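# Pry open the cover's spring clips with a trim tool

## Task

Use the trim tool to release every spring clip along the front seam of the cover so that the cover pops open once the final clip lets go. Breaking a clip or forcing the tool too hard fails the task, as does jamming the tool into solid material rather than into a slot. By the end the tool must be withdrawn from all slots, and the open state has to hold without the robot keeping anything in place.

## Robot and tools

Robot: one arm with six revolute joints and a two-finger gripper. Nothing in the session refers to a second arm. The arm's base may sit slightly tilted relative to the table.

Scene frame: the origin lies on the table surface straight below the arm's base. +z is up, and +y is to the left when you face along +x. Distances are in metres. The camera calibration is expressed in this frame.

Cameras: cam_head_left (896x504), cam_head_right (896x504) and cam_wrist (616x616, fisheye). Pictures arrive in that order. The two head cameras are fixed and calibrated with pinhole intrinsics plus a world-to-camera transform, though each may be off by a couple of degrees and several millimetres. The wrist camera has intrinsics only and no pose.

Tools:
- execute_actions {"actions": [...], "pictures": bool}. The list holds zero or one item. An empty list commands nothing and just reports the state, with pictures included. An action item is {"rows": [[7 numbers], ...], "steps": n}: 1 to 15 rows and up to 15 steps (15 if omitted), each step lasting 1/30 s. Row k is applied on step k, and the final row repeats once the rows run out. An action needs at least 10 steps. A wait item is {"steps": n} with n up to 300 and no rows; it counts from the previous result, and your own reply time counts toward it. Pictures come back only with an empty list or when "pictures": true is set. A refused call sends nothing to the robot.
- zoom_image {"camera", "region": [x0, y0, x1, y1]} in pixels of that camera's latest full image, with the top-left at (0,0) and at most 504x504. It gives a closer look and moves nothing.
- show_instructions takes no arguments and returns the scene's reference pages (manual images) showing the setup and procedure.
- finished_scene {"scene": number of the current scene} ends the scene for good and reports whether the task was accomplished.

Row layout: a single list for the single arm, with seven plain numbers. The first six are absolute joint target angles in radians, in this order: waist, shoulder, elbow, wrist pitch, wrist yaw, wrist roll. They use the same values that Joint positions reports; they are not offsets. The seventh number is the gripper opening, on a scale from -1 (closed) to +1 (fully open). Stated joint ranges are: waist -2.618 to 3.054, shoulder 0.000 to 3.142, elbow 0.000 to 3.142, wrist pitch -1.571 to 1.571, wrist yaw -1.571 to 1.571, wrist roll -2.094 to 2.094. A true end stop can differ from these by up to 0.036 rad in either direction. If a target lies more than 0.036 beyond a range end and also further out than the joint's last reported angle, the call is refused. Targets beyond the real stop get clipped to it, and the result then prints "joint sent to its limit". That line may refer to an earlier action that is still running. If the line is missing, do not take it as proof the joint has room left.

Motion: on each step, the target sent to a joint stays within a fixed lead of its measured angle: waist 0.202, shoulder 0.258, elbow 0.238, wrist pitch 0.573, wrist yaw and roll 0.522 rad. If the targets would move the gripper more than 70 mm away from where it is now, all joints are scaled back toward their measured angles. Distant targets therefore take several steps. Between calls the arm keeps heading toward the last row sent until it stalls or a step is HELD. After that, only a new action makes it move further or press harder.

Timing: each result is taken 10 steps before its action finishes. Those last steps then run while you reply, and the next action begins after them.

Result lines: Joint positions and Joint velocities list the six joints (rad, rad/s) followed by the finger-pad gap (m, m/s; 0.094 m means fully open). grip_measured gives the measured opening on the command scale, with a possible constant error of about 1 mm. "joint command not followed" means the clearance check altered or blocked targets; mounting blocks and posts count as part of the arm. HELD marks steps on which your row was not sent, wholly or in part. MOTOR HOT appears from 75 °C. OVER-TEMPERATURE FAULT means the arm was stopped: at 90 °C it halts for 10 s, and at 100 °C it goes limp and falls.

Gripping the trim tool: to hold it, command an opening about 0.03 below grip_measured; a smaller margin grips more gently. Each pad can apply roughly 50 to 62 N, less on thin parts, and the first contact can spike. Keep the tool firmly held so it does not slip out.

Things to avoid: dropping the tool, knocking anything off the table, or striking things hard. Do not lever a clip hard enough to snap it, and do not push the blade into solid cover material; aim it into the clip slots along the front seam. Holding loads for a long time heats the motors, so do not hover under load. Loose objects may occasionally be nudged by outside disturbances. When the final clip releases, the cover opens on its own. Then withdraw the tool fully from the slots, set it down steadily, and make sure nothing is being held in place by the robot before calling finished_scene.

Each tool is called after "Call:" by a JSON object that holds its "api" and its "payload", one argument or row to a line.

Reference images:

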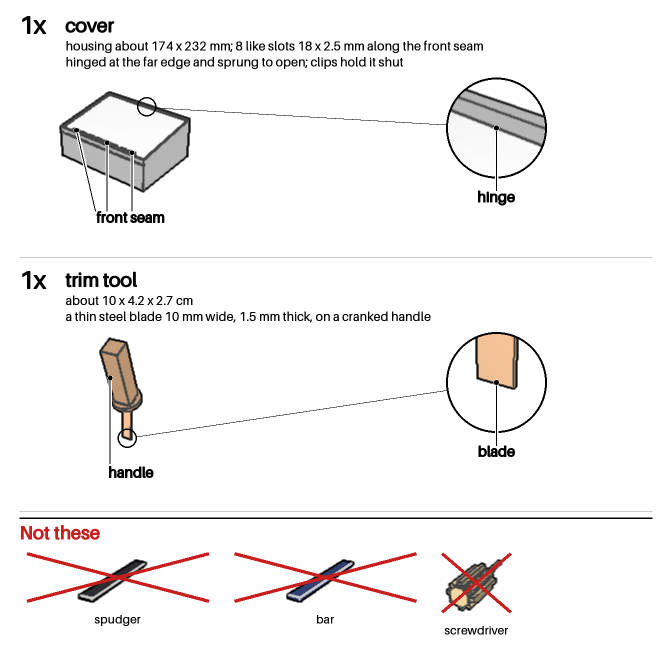

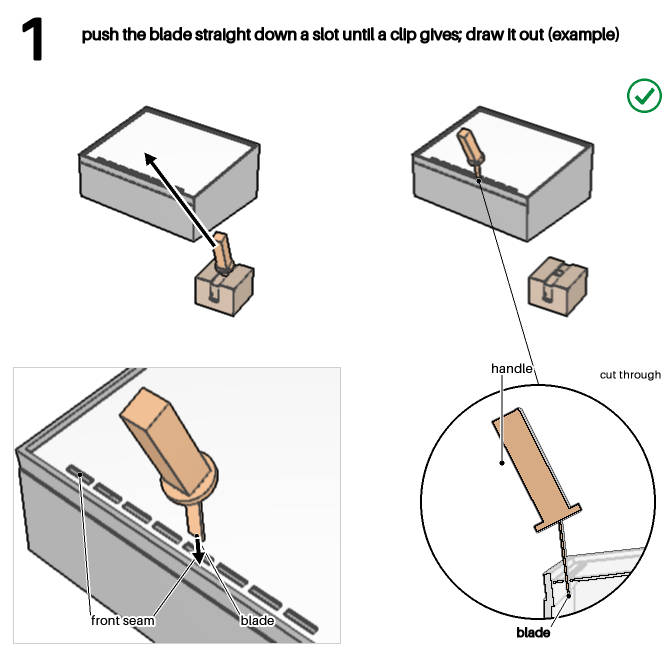

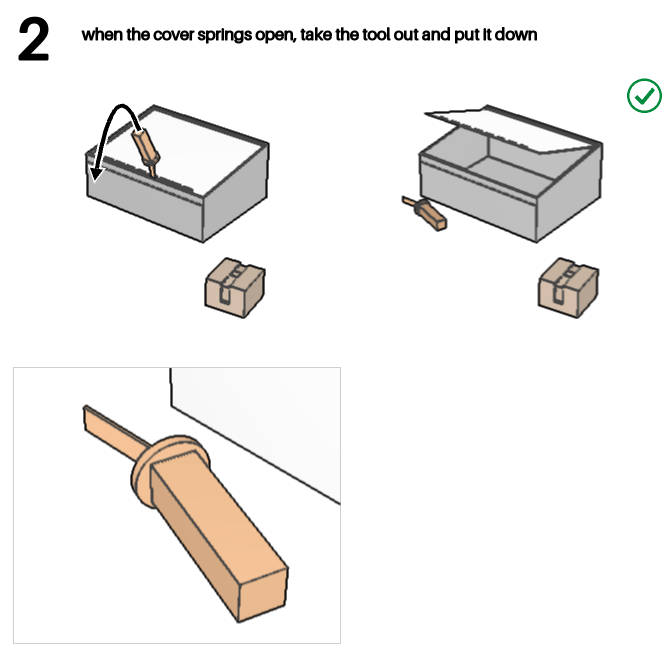

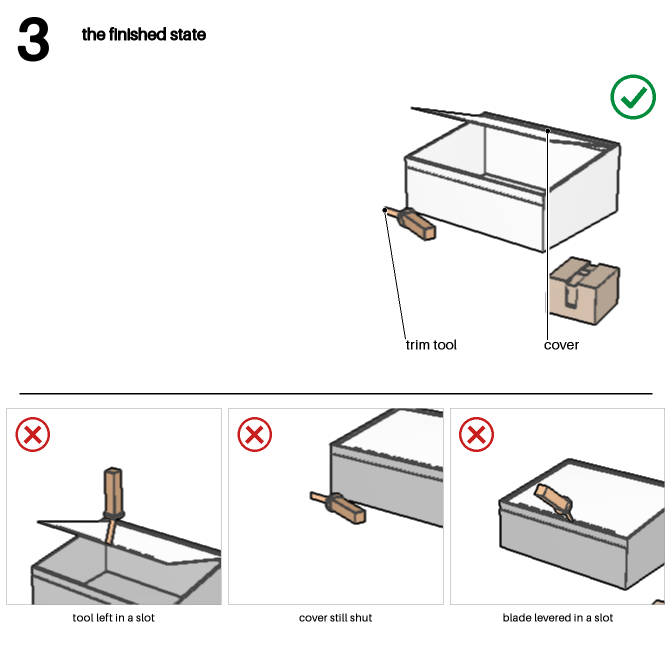

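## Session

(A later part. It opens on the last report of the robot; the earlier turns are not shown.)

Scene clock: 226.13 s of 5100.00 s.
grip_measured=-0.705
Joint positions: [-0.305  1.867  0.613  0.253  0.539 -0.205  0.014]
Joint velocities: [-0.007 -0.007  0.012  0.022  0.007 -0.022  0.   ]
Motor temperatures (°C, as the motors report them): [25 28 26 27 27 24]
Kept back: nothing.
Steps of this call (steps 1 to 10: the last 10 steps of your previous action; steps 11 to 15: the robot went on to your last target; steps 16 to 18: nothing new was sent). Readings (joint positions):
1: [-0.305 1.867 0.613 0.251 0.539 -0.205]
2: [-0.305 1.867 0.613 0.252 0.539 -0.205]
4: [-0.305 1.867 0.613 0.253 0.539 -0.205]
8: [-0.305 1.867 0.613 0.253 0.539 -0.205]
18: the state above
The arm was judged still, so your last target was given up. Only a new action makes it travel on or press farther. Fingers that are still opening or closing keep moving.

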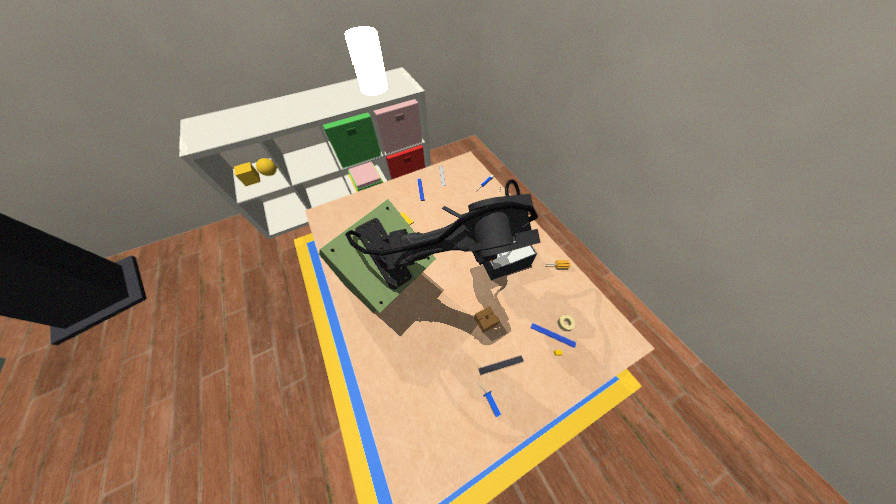

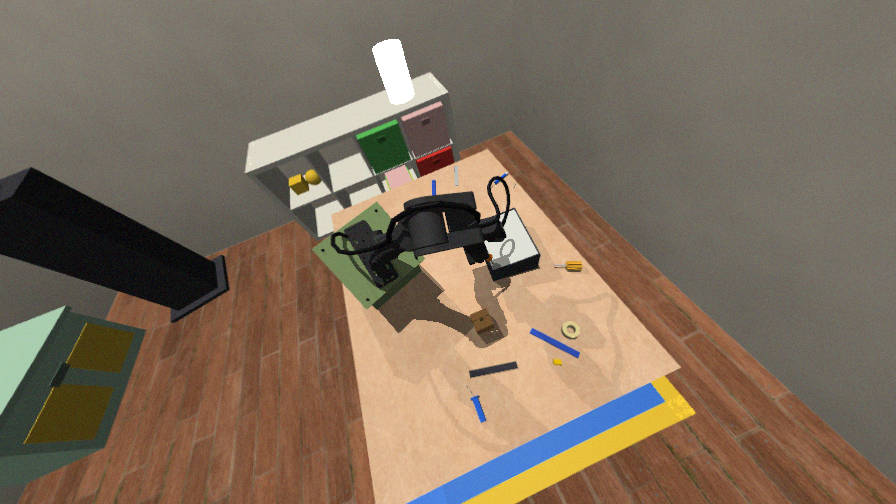

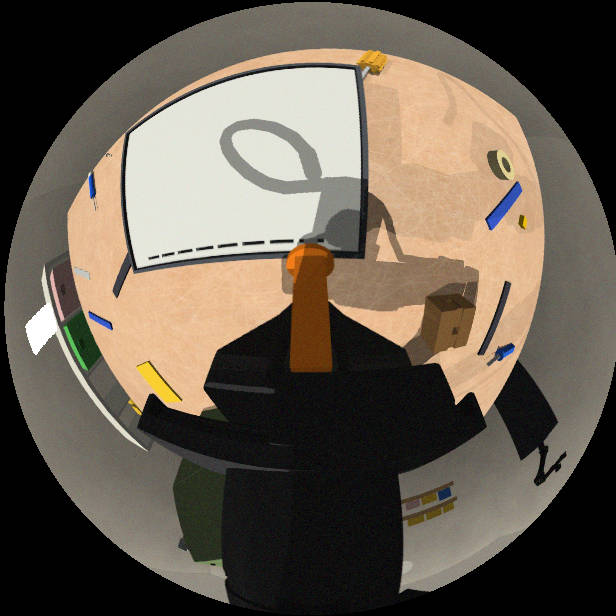

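Call:
{"api": "execute_actions", "payload": {
  "actions": [
    {"rows": [[-0.325,1.875,0.613,0.240,0.532,-0.210,-0.75]], "steps": 15}
  ]
}}

Call:
{"api": "execute_actions", "payload": {
  "actions": [
    {"steps": 24}
  ],
  "pictures": true
}}

Call:
{"api": "zoom_image", "payload": {
  "camera": "cam_wrist",
  "region": [285,220,335,260]
}}

Scene clock: 227.03 s of 5100.00 s.
grip_measured=-0.705
Joint positions: [-0.309  1.867  0.613  0.253  0.535 -0.205  0.014]
Joint velocities: [-0.012 -0.002 -0.007 -0.007 -0.037 -0.037  0.   ]
Motor temperatures (°C, as the motors report them): [25 28 26 27 27 24]
Steps of this call (steps 1 to 22: nothing new was sent; steps 23 to 27: the first 5 steps of this action). Readings (joint positions):
23: [-0.306 1.867 0.613 0.253 0.539 -0.205]
24: [-0.307 1.867 0.613 0.253 0.537 -0.205]
26: [-0.309 1.867 0.613 0.253 0.535 -0.205]
27: the state above

Scene clock: 227.83 s of 5100.00 s.
grip_measured=-0.705
Joint positions: [-0.309  1.867  0.613  0.253  0.535 -0.205  0.014]
Joint velocities: [-0.012 -0.017 -0.007 -0.022 -0.037 -0.066 -0.001]
Motor temperatures (°C, as the motors report them): [25 28 26 27 27 24]
Kept back: nothing.
Steps of this call (steps 1 to 10: the last 10 steps of your previous action; steps 11 to 15: the robot went on to your last target; steps 16 to 24: nothing new was sent). Readings (joint positions):
1: [-0.309 1.867 0.613 0.253 0.535 -0.205]
2: [-0.309 1.867 0.613 0.253 0.535 -0.205]
4: [-0.309 1.867 0.613 0.253 0.535 -0.205]
8: [-0.309 1.867 0.613 0.253 0.535 -0.205]
24: the state above
The arm was judged still, so your last target was given up. Only a new action makes it travel on or press farther. Fingers that are still opening or closing keep moving.

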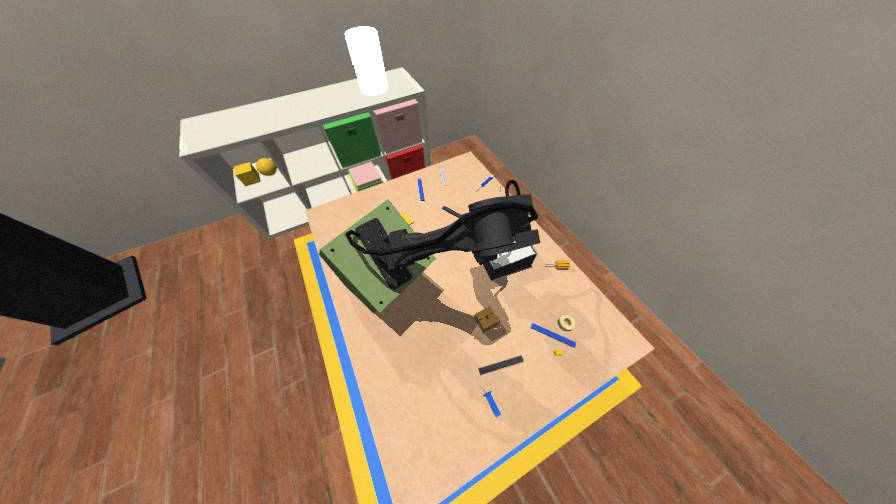

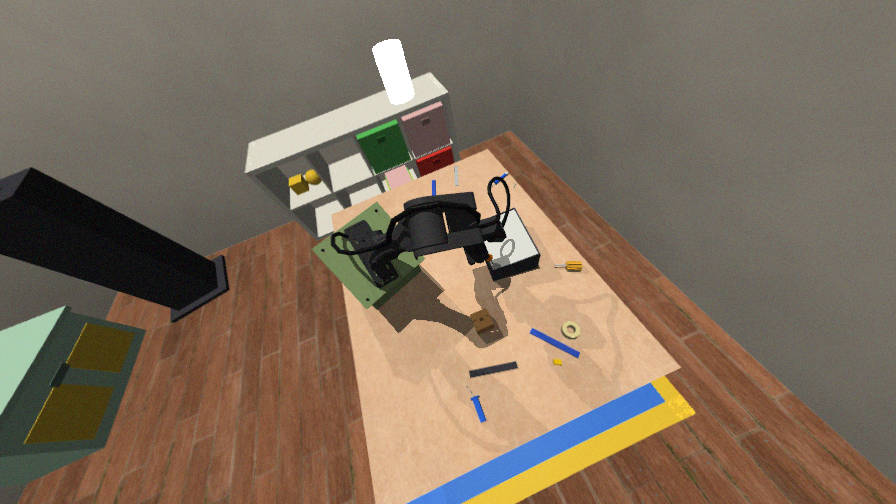

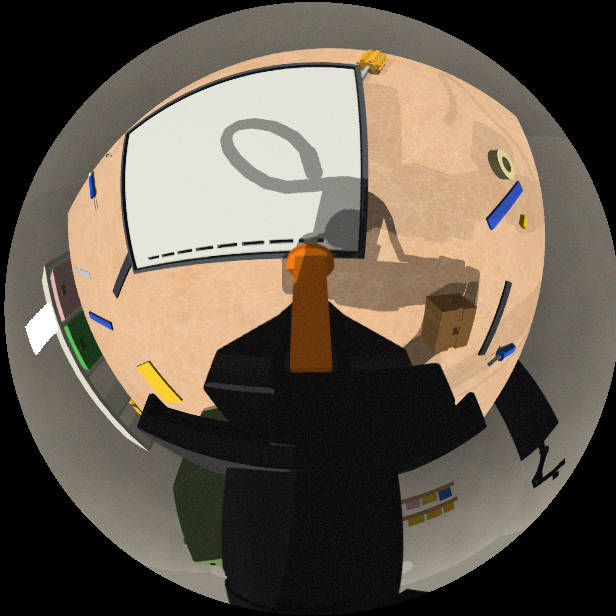

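Region (285, 220, 335, 260) of cam_wrist's 616x616 image, scaled by 10.080, with more detail than that image has; it fills the top 403 rows of this view, and the rest is white.

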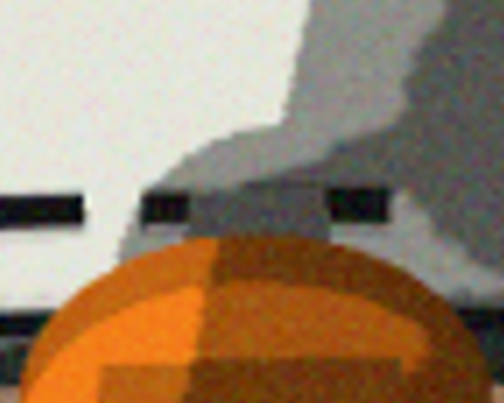

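Call:
{"api": "zoom_image", "payload": {
  "camera": "cam_wrist",
  "region": [295,232,327,248]
}}

Region (295, 232, 327, 248) of cam_wrist's 616x616 image, scaled by 15.750, with more detail than that image has.

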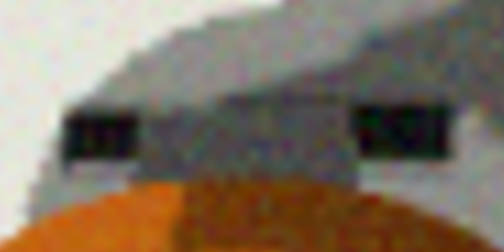

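Call:
{"api": "execute_actions", "payload": {
  "actions": [
    {"rows": [[-0.315,1.899,0.613,0.240,0.532,-0.215,-0.75],[-0.315,1.872,0.613,0.240,0.532,-0.215,-0.75]], "steps": 10}
  ]
}}

Call:
{"api": "execute_actions", "payload": {
  "actions": [
    {"steps": 18}
  ],
  "pictures": true
}}

Call:
{"api": "zoom_image", "payload": {
  "camera": "cam_wrist",
  "region": [295,232,327,248]
}}

Scene clock: 229.70 s of 5100.00 s.
grip_measured=-0.705
Joint positions: [-0.309  1.867  0.613  0.253  0.535 -0.205  0.014]
Joint velocities: [-0.017  0.002  0.002 -0.051 -0.037 -0.066 -0.001]
Motor temperatures (°C, as the motors report them): [25 28 26 27 27 24]
Kept back: the last 10 steps of this action.
Steps of this call (steps 1 to 56: nothing new was sent). Readings (joint positions):
1: [-0.309 1.867 0.613 0.253 0.535 -0.205]
2: [-0.309 1.867 0.613 0.253 0.535 -0.205]
4: [-0.309 1.867 0.613 0.253 0.535 -0.205]
8: [-0.309 1.867 0.613 0.253 0.535 -0.205]
56: the state above

Scene clock: 230.30 s of 5100.00 s.
grip_measured=-0.705
Joint positions: [-0.309  1.867  0.613  0.253  0.535 -0.205  0.014]
Joint velocities: [-0.002  0.002 -0.002 -0.022 -0.022 -0.081 -0.001]
Motor temperatures (°C, as the motors report them): [25 28 26 27 27 24]
Kept back: nothing.
Steps of this call (steps 1 to 10: the last 10 steps of your previous action; steps 11 to 15: the robot went on to your last target; steps 16 to 18: nothing new was sent). Readings (joint positions):
1: [-0.309 1.867 0.613 0.253 0.535 -0.205]
2: [-0.309 1.867 0.613 0.253 0.535 -0.205]
4: [-0.309 1.867 0.613 0.253 0.535 -0.205]
8: [-0.309 1.867 0.613 0.253 0.535 -0.205]
18: the state above
The arm was judged still, so your last target was given up. Only a new action makes it travel on or press farther. Fingers that are still opening or closing keep moving.

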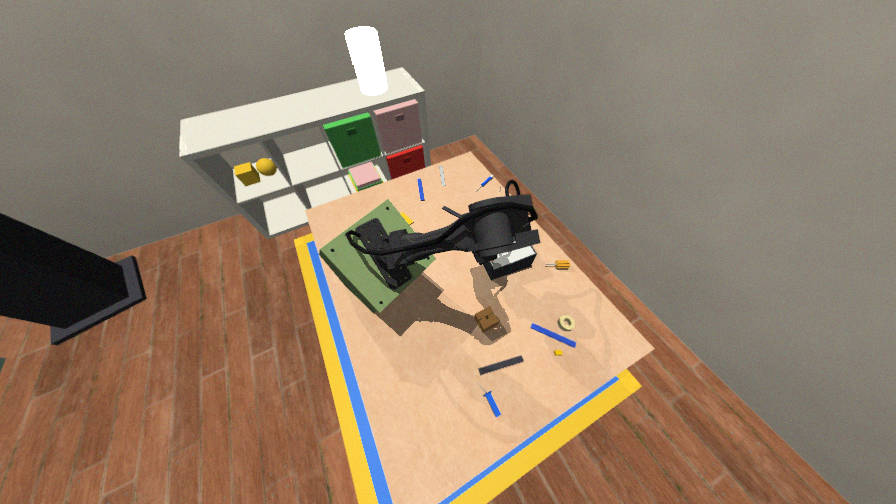

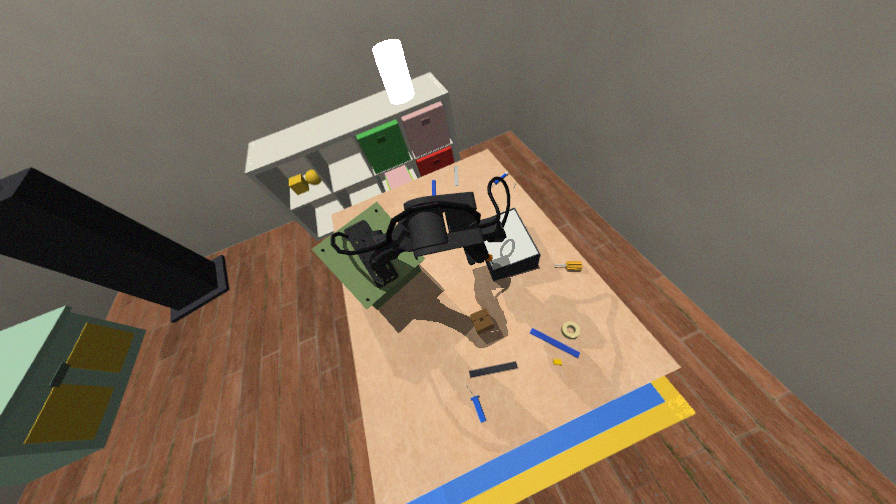

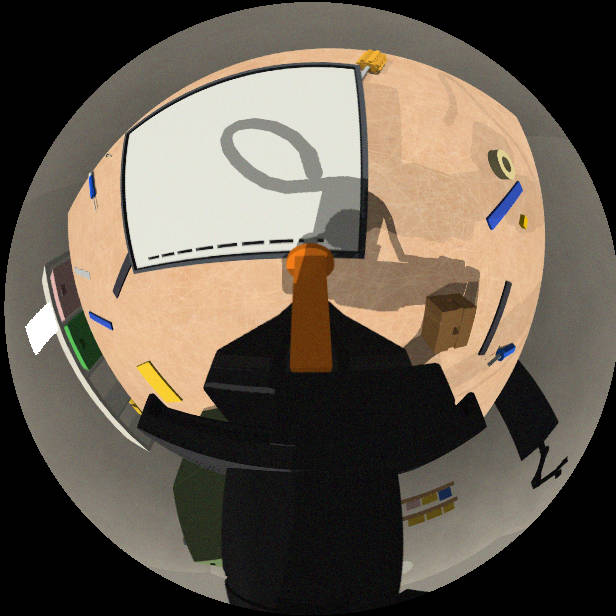

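Region (295, 232, 327, 248) of cam_wrist's 616x616 image, scaled by 15.750, with more detail than that image has.

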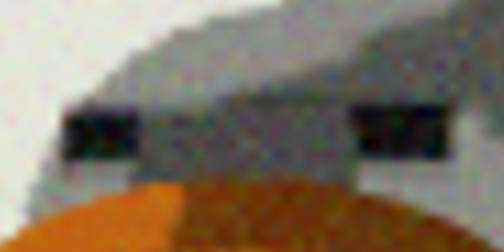

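Call:
{"api": "execute_actions", "payload": {
  "actions": [
    {"rows": [[-0.312,1.903,0.613,0.228,0.532,-0.225,-0.75],[-0.312,1.903,0.613,0.228,0.532,-0.225,-0.75],[-0.312,1.875,0.613,0.236,0.532,-0.225,-0.75]], "steps": 10}
  ]
}}

Call:
{"api": "execute_actions", "payload": {
  "actions": [
    {"steps": 18}
  ],
  "pictures": true
}}

Call:
{"api": "zoom_image", "payload": {
  "camera": "cam_wrist",
  "region": [295,232,327,248]
}}

Scene clock: 230.60 s of 5100.00 s.
grip_measured=-0.705
Joint positions: [-0.309  1.867  0.613  0.253  0.535 -0.205  0.014]
Joint velocities: [-0.017 -0.012 -0.017  0.007 -0.051  0.081 -0.001]
Motor temperatures (°C, as the motors report them): [25 28 26 27 27 24]
Kept back: the last 10 steps of this action.
Steps of this call (steps 1 to 9: nothing new was sent). Readings (joint positions):
1: [-0.309 1.867 0.613 0.253 0.535 -0.205]
2: [-0.309 1.867 0.613 0.253 0.535 -0.205]
4: [-0.309 1.867 0.613 0.253 0.535 -0.205]
8: [-0.309 1.867 0.613 0.253 0.535 -0.205]
9: the state above

Scene clock: 231.20 s of 5100.00 s.
grip_measured=-0.705
Joint positions: [-0.309  1.867  0.613  0.253  0.535 -0.212  0.014]
Joint velocities: [ 0.002 -0.012 -0.002 -0.037 -0.037  0.022 -0.001]
Motor temperatures (°C, as the motors report them): [25 28 26 27 27 24]
Kept back: nothing.
Steps of this call (steps 1 to 10: the last 10 steps of your previous action; steps 11 to 15: the robot went on to your last target; steps 16 to 18: nothing new was sent). Readings (joint positions):
1: [-0.309 1.867 0.613 0.253 0.535 -0.207]
2: [-0.309 1.867 0.613 0.253 0.535 -0.208]
4: [-0.309 1.867 0.613 0.253 0.535 -0.210]
8: [-0.309 1.867 0.613 0.253 0.535 -0.211]
18: the state above
The arm was judged still, so your last target was given up. Only a new action makes it travel on or press farther. Fingers that are still opening or closing keep moving.

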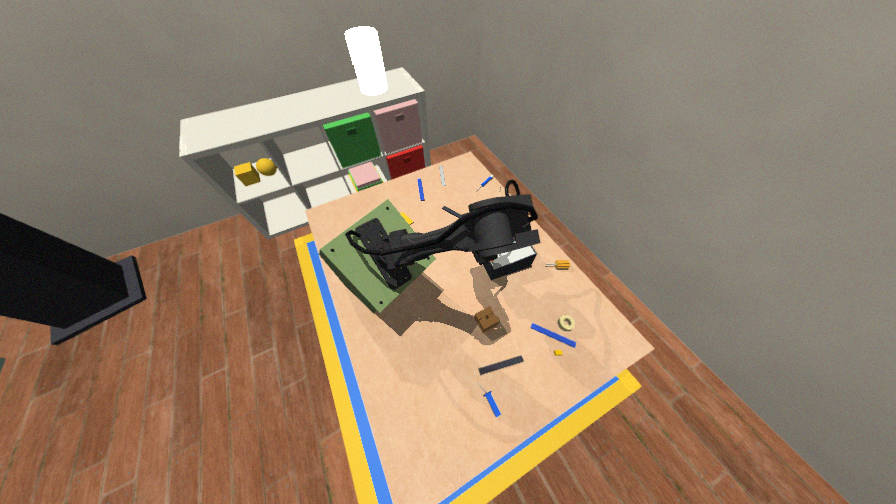

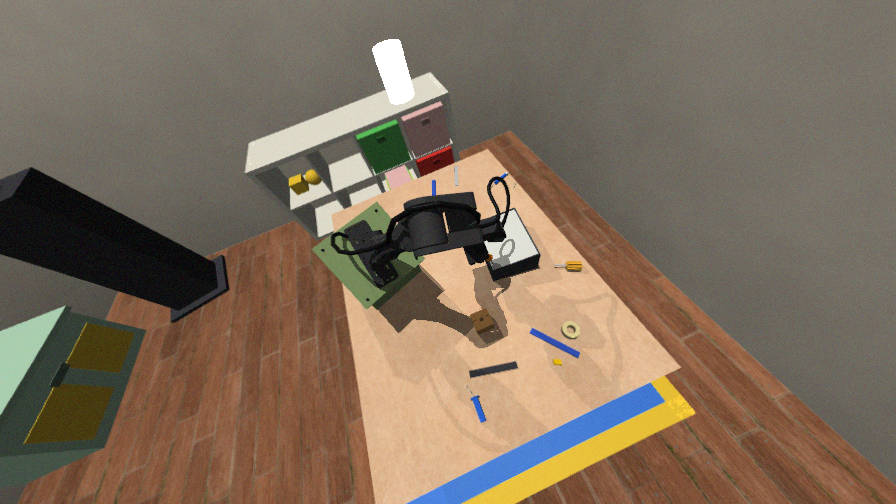

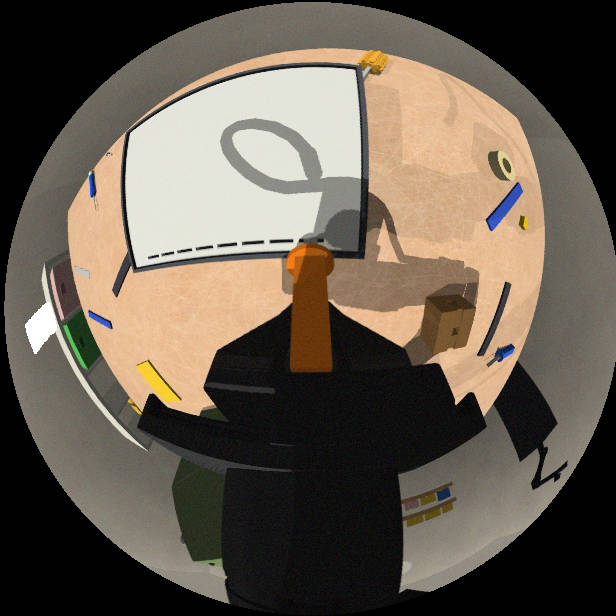

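Region (295, 232, 327, 248) of cam_wrist's 616x616 image, scaled by 15.750, with more detail than that image has.

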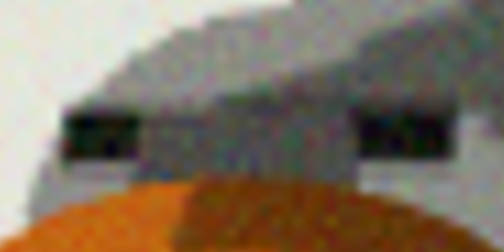

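Call:
{"api": "execute_actions", "payload": {
  "actions": [
    {"rows": [[-0.312,1.875,0.613,0.203,0.532,-0.222,-0.75],[-0.312,1.875,0.613,0.202,0.532,-0.222,-0.75],[-0.312,1.875,0.613,0.201,0.532,-0.222,-0.75],[-0.312,1.875,0.613,0.232,0.532,-0.222,-0.75]], "steps": 10}
  ]
}}

Call:
{"api": "execute_actions", "payload": {
  "actions": [
    {"rows": [[-0.312,1.875,0.613,0.202,0.532,-0.222,-0.75],[-0.312,1.875,0.613,0.201,0.532,-0.222,-0.75],[-0.312,1.875,0.613,0.200,0.532,-0.222,-0.75],[-0.312,1.875,0.613,0.231,0.532,-0.222,-0.75]], "steps": 10}
  ]
}}

Call:
{"api": "execute_actions", "payload": {
  "actions": [
    {"steps": 18}
  ],
  "pictures": true
}}

Call:
{"api": "zoom_image", "payload": {
  "camera": "cam_wrist",
  "region": [295,232,327,248]
}}

Scene clock: 231.90 s of 5100.00 s.
grip_measured=-0.705
Joint positions: [-0.309  1.867  0.613  0.253  0.535 -0.212  0.014]
Joint velocities: [-0.007  0.002 -0.007  0.037  0.007 -0.007  0.   ]
Motor temperatures (°C, as the motors report them): [25 28 26 27 27 24]
Kept back: the last 10 steps of this action.
Steps of this call (steps 1 to 21: nothing new was sent). Readings (joint positions):
1: [-0.309 1.867 0.613 0.253 0.535 -0.212]
2: [-0.309 1.867 0.613 0.253 0.535 -0.212]
4: [-0.309 1.867 0.613 0.253 0.535 -0.212]
8: [-0.309 1.867 0.613 0.253 0.535 -0.212]
21: the state above

Scene clock: 232.23 s of 5100.00 s.
grip_measured=-0.705
Joint positions: [-0.309  1.867  0.613  0.252  0.535 -0.212  0.014]
Joint velocities: [-0.002 -0.002 -0.002  0.066 -0.037  0.051 -0.001]
Motor temperatures (°C, as the motors report them): [25 28 26 27 27 24]
Kept back: the last 10 steps of this action.
Steps of this call (steps 1 to 10: the last 10 steps of your previous action). Readings (joint positions):
1: [-0.309 1.867 0.613 0.253 0.535 -0.212]
2: [-0.309 1.867 0.613 0.252 0.535 -0.212]
4: [-0.309 1.867 0.613 0.252 0.535 -0.212]
8: [-0.309 1.867 0.613 0.252 0.535 -0.212]
10: the state above

Scene clock: 232.83 s of 5100.00 s.
grip_measured=-0.705
Joint positions: [-0.309  1.867  0.613  0.252  0.535 -0.212  0.014]
Joint velocities: [ 0.007 -0.007 -0.007  0.007  0.066 -0.022  0.   ]
Motor temperatures (°C, as the motors report them): [25 28 26 27 27 24]
Kept back: nothing.
Steps of this call (steps 1 to 10: the last 10 steps of your previous action; steps 11 to 15: the robot went on to your last target; steps 16 to 18: nothing new was sent). Readings (joint positions):
1: [-0.309 1.867 0.613 0.252 0.535 -0.212]
2: [-0.309 1.867 0.613 0.252 0.535 -0.212]
4: [-0.309 1.867 0.613 0.252 0.535 -0.212]
8: [-0.309 1.867 0.613 0.252 0.535 -0.212]
18: the state above
The arm was judged still, so your last target was given up. Only a new action makes it travel on or press farther. Fingers that are still opening or closing keep moving.

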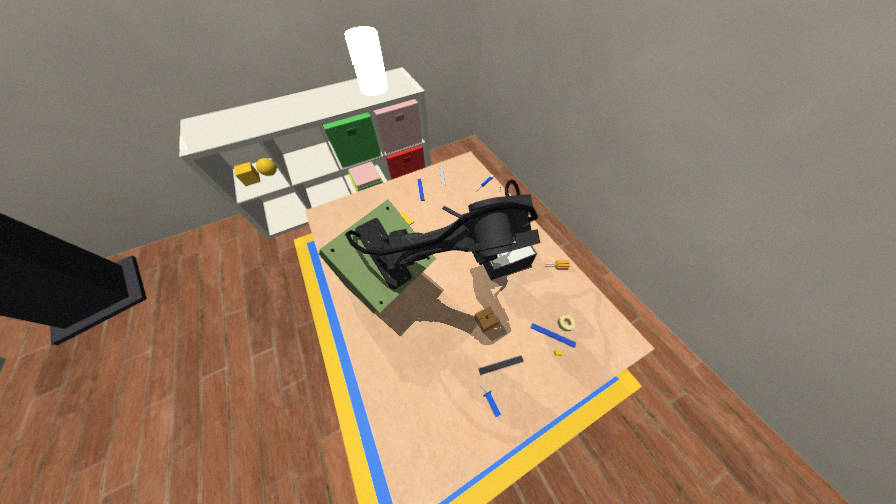

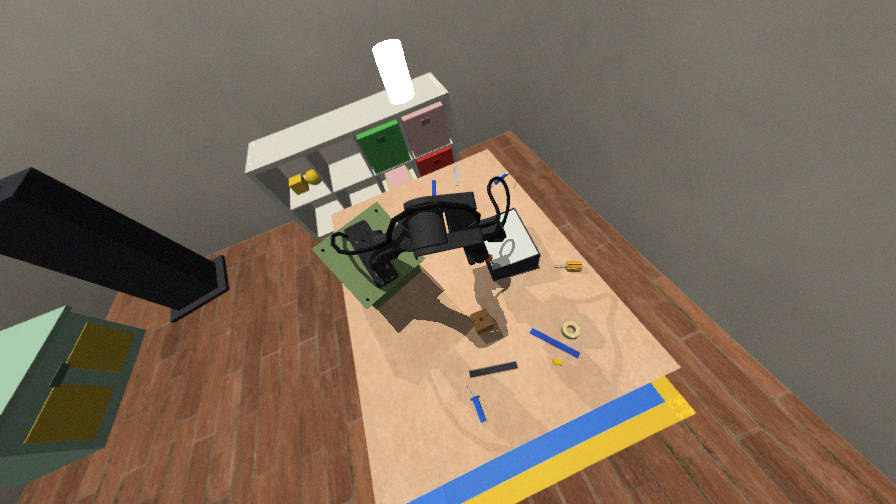

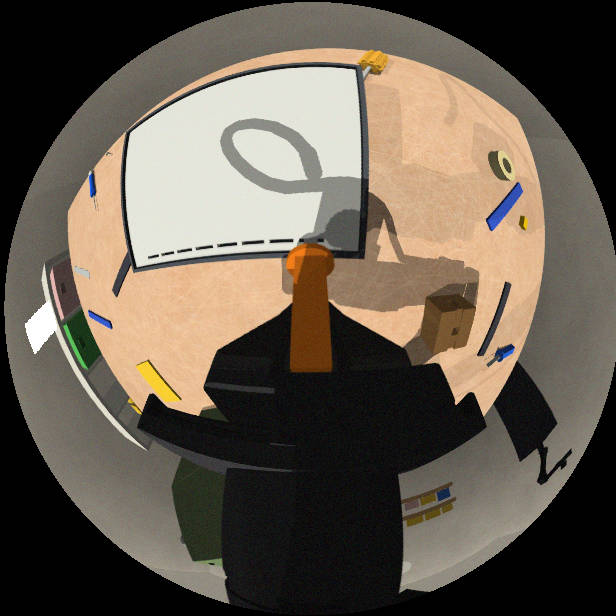

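Region (295, 232, 327, 248) of cam_wrist's 616x616 image, scaled by 15.750, with more detail than that image has.

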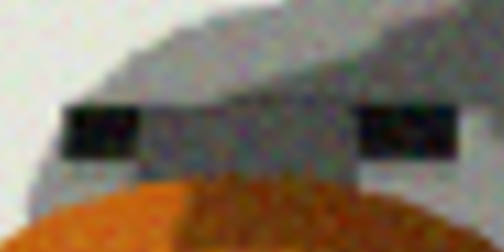

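Call:
{"api": "zoom_image", "payload": {
  "camera": "cam_wrist",
  "region": [285,220,335,260]
}}

Region (285, 220, 335, 260) of cam_wrist's 616x616 image, scaled by 10.080, with more detail than that image has; it fills the top 403 rows of this view, and the rest is white.

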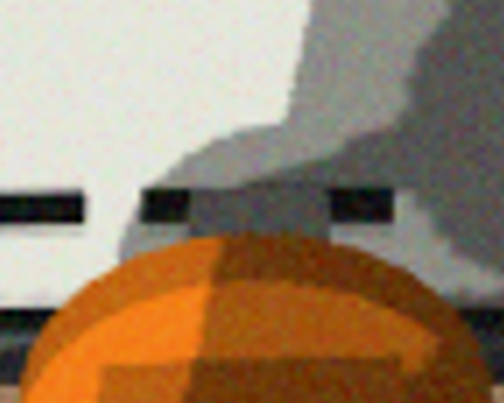

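Call:
{"api": "execute_actions", "payload": {
  "actions": [
    {"rows": [[-0.312,1.875,0.613,0.200,0.532,-0.220,-0.75],[-0.312,1.875,0.613,0.199,0.532,-0.220,-0.75],[-0.312,1.875,0.613,0.198,0.532,-0.220,-0.75],[-0.312,1.875,0.613,0.231,0.532,-0.220,-0.75]], "steps": 10}
  ]
}}

Call:
{"api": "execute_actions", "payload": {
  "actions": [
    {"steps": 20}
  ]
}}

Call:
{"api": "execute_actions", "payload": {
  "actions": [
    {"rows": [[-0.312,1.875,0.613,0.199,0.532,-0.220,-0.75],[-0.312,1.875,0.613,0.198,0.532,-0.220,-0.75],[-0.312,1.875,0.613,0.197,0.532,-0.220,-0.75],[-0.312,1.875,0.613,0.230,0.532,-0.220,-0.75]], "steps": 10}
  ]
}}

Call:
{"api": "execute_actions", "payload": {
  "actions": [
    {"steps": 18}
  ],
  "pictures": true
}}

Call:
{"api": "zoom_image", "payload": {
  "camera": "cam_wrist",
  "region": [285,220,335,260]
}}

Scene clock: 234.67 s of 5100.00 s.
grip_measured=-0.705
Joint positions: [-0.309  1.867  0.613  0.252  0.535 -0.212  0.014]
Joint velocities: [-0.007 -0.017  0.012 -0.022 -0.037 -0.022 -0.   ]
Motor temperatures (°C, as the motors report them): [25 28 26 27 27 24]
Kept back: the last 10 steps of this action.
Steps of this call (steps 1 to 55: nothing new was sent). Readings (joint positions):
1: [-0.309 1.867 0.613 0.252 0.535 -0.212]
2: [-0.309 1.867 0.613 0.252 0.535 -0.212]
4: [-0.309 1.867 0.613 0.252 0.535 -0.212]
8: [-0.309 1.867 0.613 0.252 0.535 -0.212]
55: the state above

Scene clock: 235.33 s of 5100.00 s.
grip_measured=-0.705
Joint positions: [-0.309  1.867  0.613  0.252  0.535 -0.212  0.014]
Joint velocities: [-0.007  0.002  0.002 -0.007 -0.051 -0.022  0.001]
Motor temperatures (°C, as the motors report them): [25 28 26 27 27 24]
Kept back: nothing.
Steps of this call (steps 1 to 10: the last 10 steps of your previous action; steps 11 to 15: the robot went on to your last target; steps 16 to 20: nothing new was sent). Readings (joint positions):
1: [-0.309 1.867 0.613 0.252 0.535 -0.212]
2: [-0.309 1.867 0.613 0.252 0.535 -0.212]
4: [-0.309 1.867 0.613 0.252 0.535 -0.212]
8: [-0.309 1.867 0.613 0.252 0.535 -0.212]
20: the state above
The arm was judged still, so your last target was given up. Only a new action makes it travel on or press farther. Fingers that are still opening or closing keep moving.

Scene clock: 235.37 s of 5100.00 s.
grip_measured=-0.705
Joint positions: [-0.309  1.867  0.613  0.252  0.535 -0.212  0.014]
Joint velocities: [-0.022 -0.012 -0.017 -0.037 -0.007 -0.022 -0.   ]
Motor temperatures (°C, as the motors report them): [25 28 26 27 27 24]
Kept back: the last 10 steps of this action.
Steps of this call (step 1: nothing new was sent). Readings (joint positions):
1: the state above

Scene clock: 235.97 s of 5100.00 s.
grip_measured=-0.705
Joint positions: [-0.309  1.867  0.613  0.252  0.535 -0.212  0.014]
Joint velocities: [-0.012 -0.017  0.012  0.007 -0.022 -0.022  0.001]
Motor temperatures (°C, as the motors report them): [25 28 26 27 27 24]
Kept back: nothing.
Steps of this call (steps 1 to 10: the last 10 steps of your previous action; steps 11 to 15: the robot went on to your last target; steps 16 to 18: nothing new was sent). Readings (joint positions):
1: [-0.309 1.867 0.613 0.252 0.535 -0.212]
2: [-0.309 1.867 0.613 0.252 0.535 -0.212]
4: [-0.309 1.867 0.613 0.252 0.535 -0.212]
8: [-0.309 1.867 0.613 0.252 0.535 -0.212]
18: the state above
The arm was judged still, so your last target was given up. Only a new action makes it travel on or press farther. Fingers that are still opening or closing keep moving.

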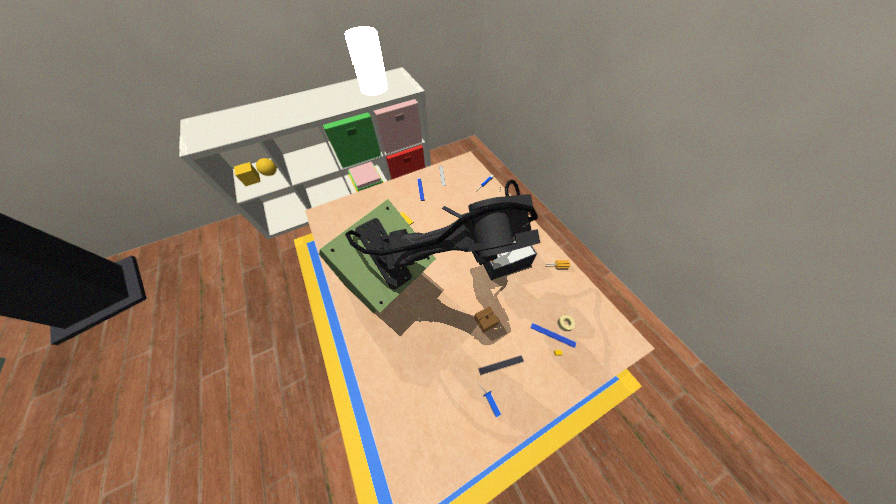

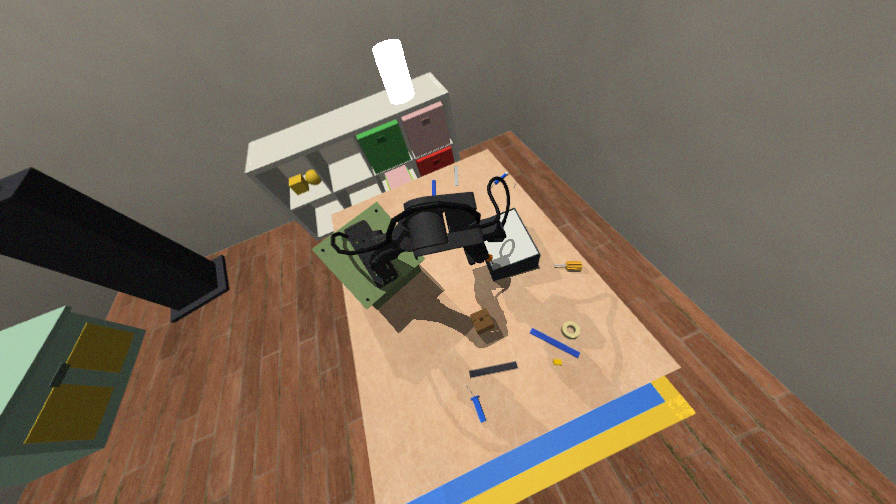

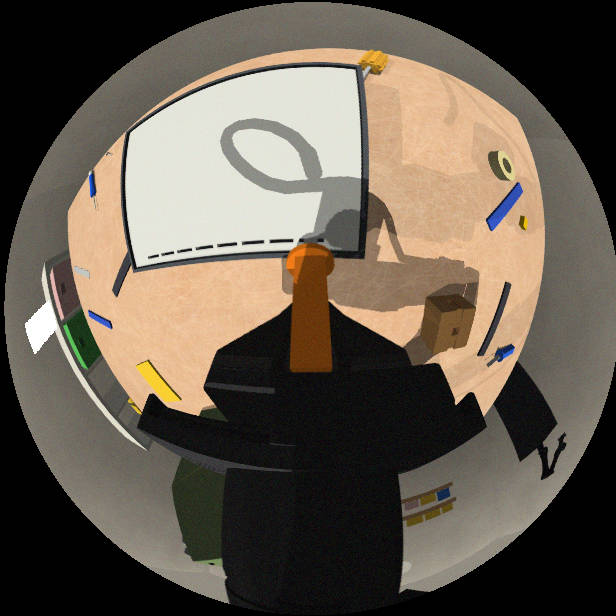

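Region (285, 220, 335, 260) of cam_wrist's 616x616 image, scaled by 10.080, with more detail than that image has; it fills the top 403 rows of this view, and the rest is white.

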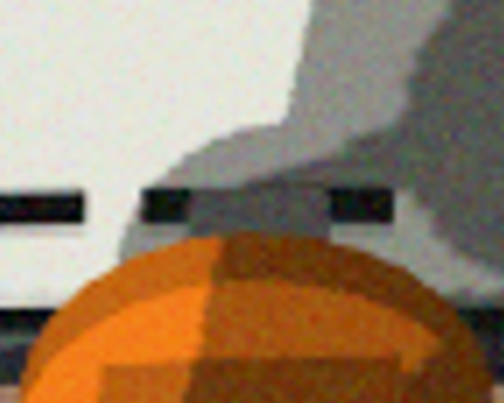

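Call:
{"api": "execute_actions", "payload": {
  "actions": [
    {"rows": [[-0.312,1.875,0.613,0.258,0.532,-0.220,-0.75],[-0.314,1.880,0.613,0.262,0.532,-0.220,-0.75],[-0.318,1.890,0.613,0.263,0.532,-0.220,-0.75],[-0.322,1.900,0.613,0.264,0.532,-0.220,-0.75],[-0.324,1.902,0.613,0.265,0.532,-0.220,-0.75],[-0.324,1.902,0.613,0.266,0.532,-0.220,-0.75],[-0.324,1.890,0.613,0.267,0.532,-0.220,-0.75]], "steps": 12}
  ]
}}

Call:
{"api": "execute_actions", "payload": {
  "actions": [
    {"steps": 18}
  ],
  "pictures": true
}}

Call:
{"api": "zoom_image", "payload": {
  "camera": "cam_wrist",
  "region": [285,220,335,260]
}}

Scene clock: 236.83 s of 5100.00 s.
grip_measured=-0.705
Joint positions: [-0.309  1.867  0.613  0.256  0.535 -0.212  0.014]
Joint velocities: [-0.012 -0.027 -0.007  0.037 -0.022 -0.095  0.   ]
Motor temperatures (°C, as the motors report them): [25 28 26 27 27 24]
Steps of this call (steps 1 to 24: nothing new was sent; steps 25 to 26: the first 2 steps of this action). Readings (joint positions):
25: [-0.309 1.867 0.613 0.254 0.535 -0.212]
26: the state above

Scene clock: 237.43 s of 5100.00 s.
grip_measured=-0.705
Joint positions: [-0.309  1.87   0.613  0.259  0.535 -0.212  0.014]
Joint velocities: [-0.007 -0.012 -0.007  0.051 -0.007 -0.066 -0.   ]
Motor temperatures (°C, as the motors report them): [25 28 26 27 27 24]
Kept back: nothing.
Steps of this call (steps 1 to 10: the last 10 steps of your previous action; steps 11 to 15: the robot went on to your last target; steps 16 to 18: nothing new was sent). Readings (joint positions):
1: [-0.309 1.867 0.613 0.256 0.535 -0.212]
2: [-0.309 1.867 0.613 0.256 0.535 -0.212]
4: [-0.309 1.869 0.613 0.258 0.535 -0.212]
8: [-0.309 1.870 0.613 0.259 0.535 -0.212]
18: the state above
The arm was judged still, so your last target was given up. Only a new action makes it travel on or press farther. Fingers that are still opening or closing keep moving.

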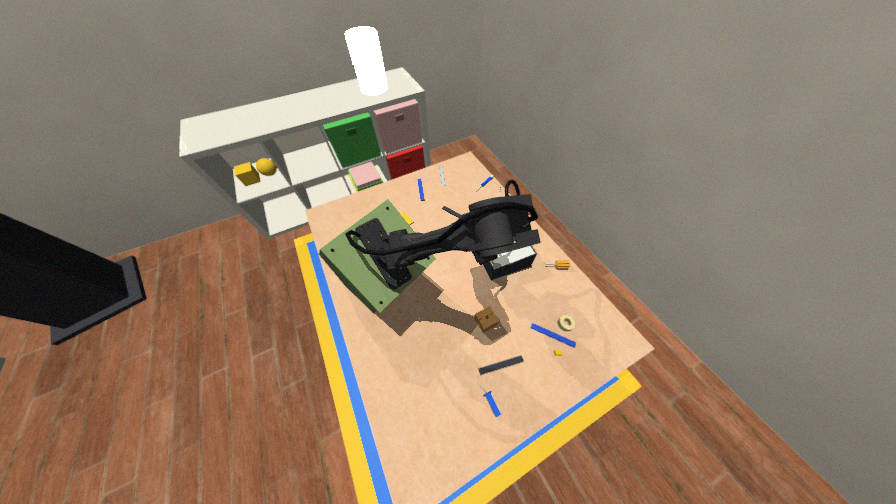

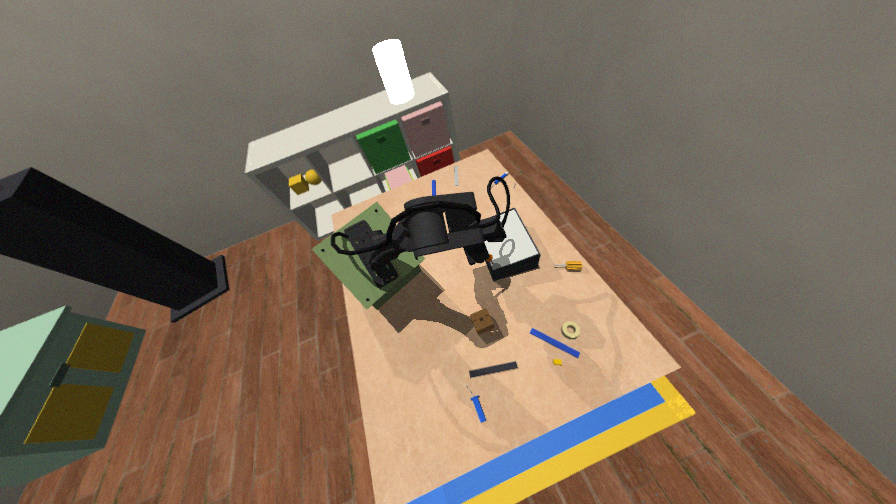

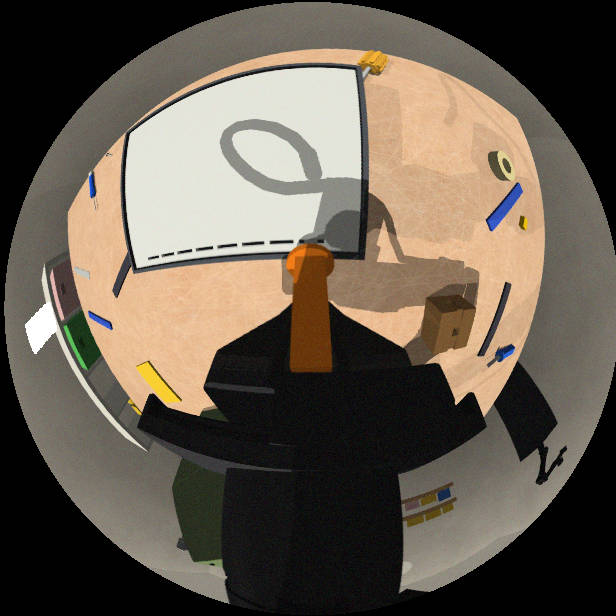

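Region (285, 220, 335, 260) of cam_wrist's 616x616 image, scaled by 10.080, with more detail than that image has; it fills the top 403 rows of this view, and the rest is white.

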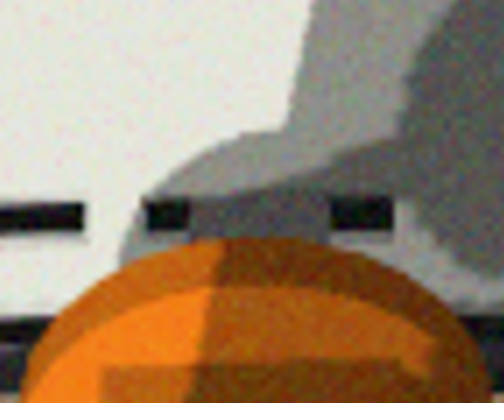

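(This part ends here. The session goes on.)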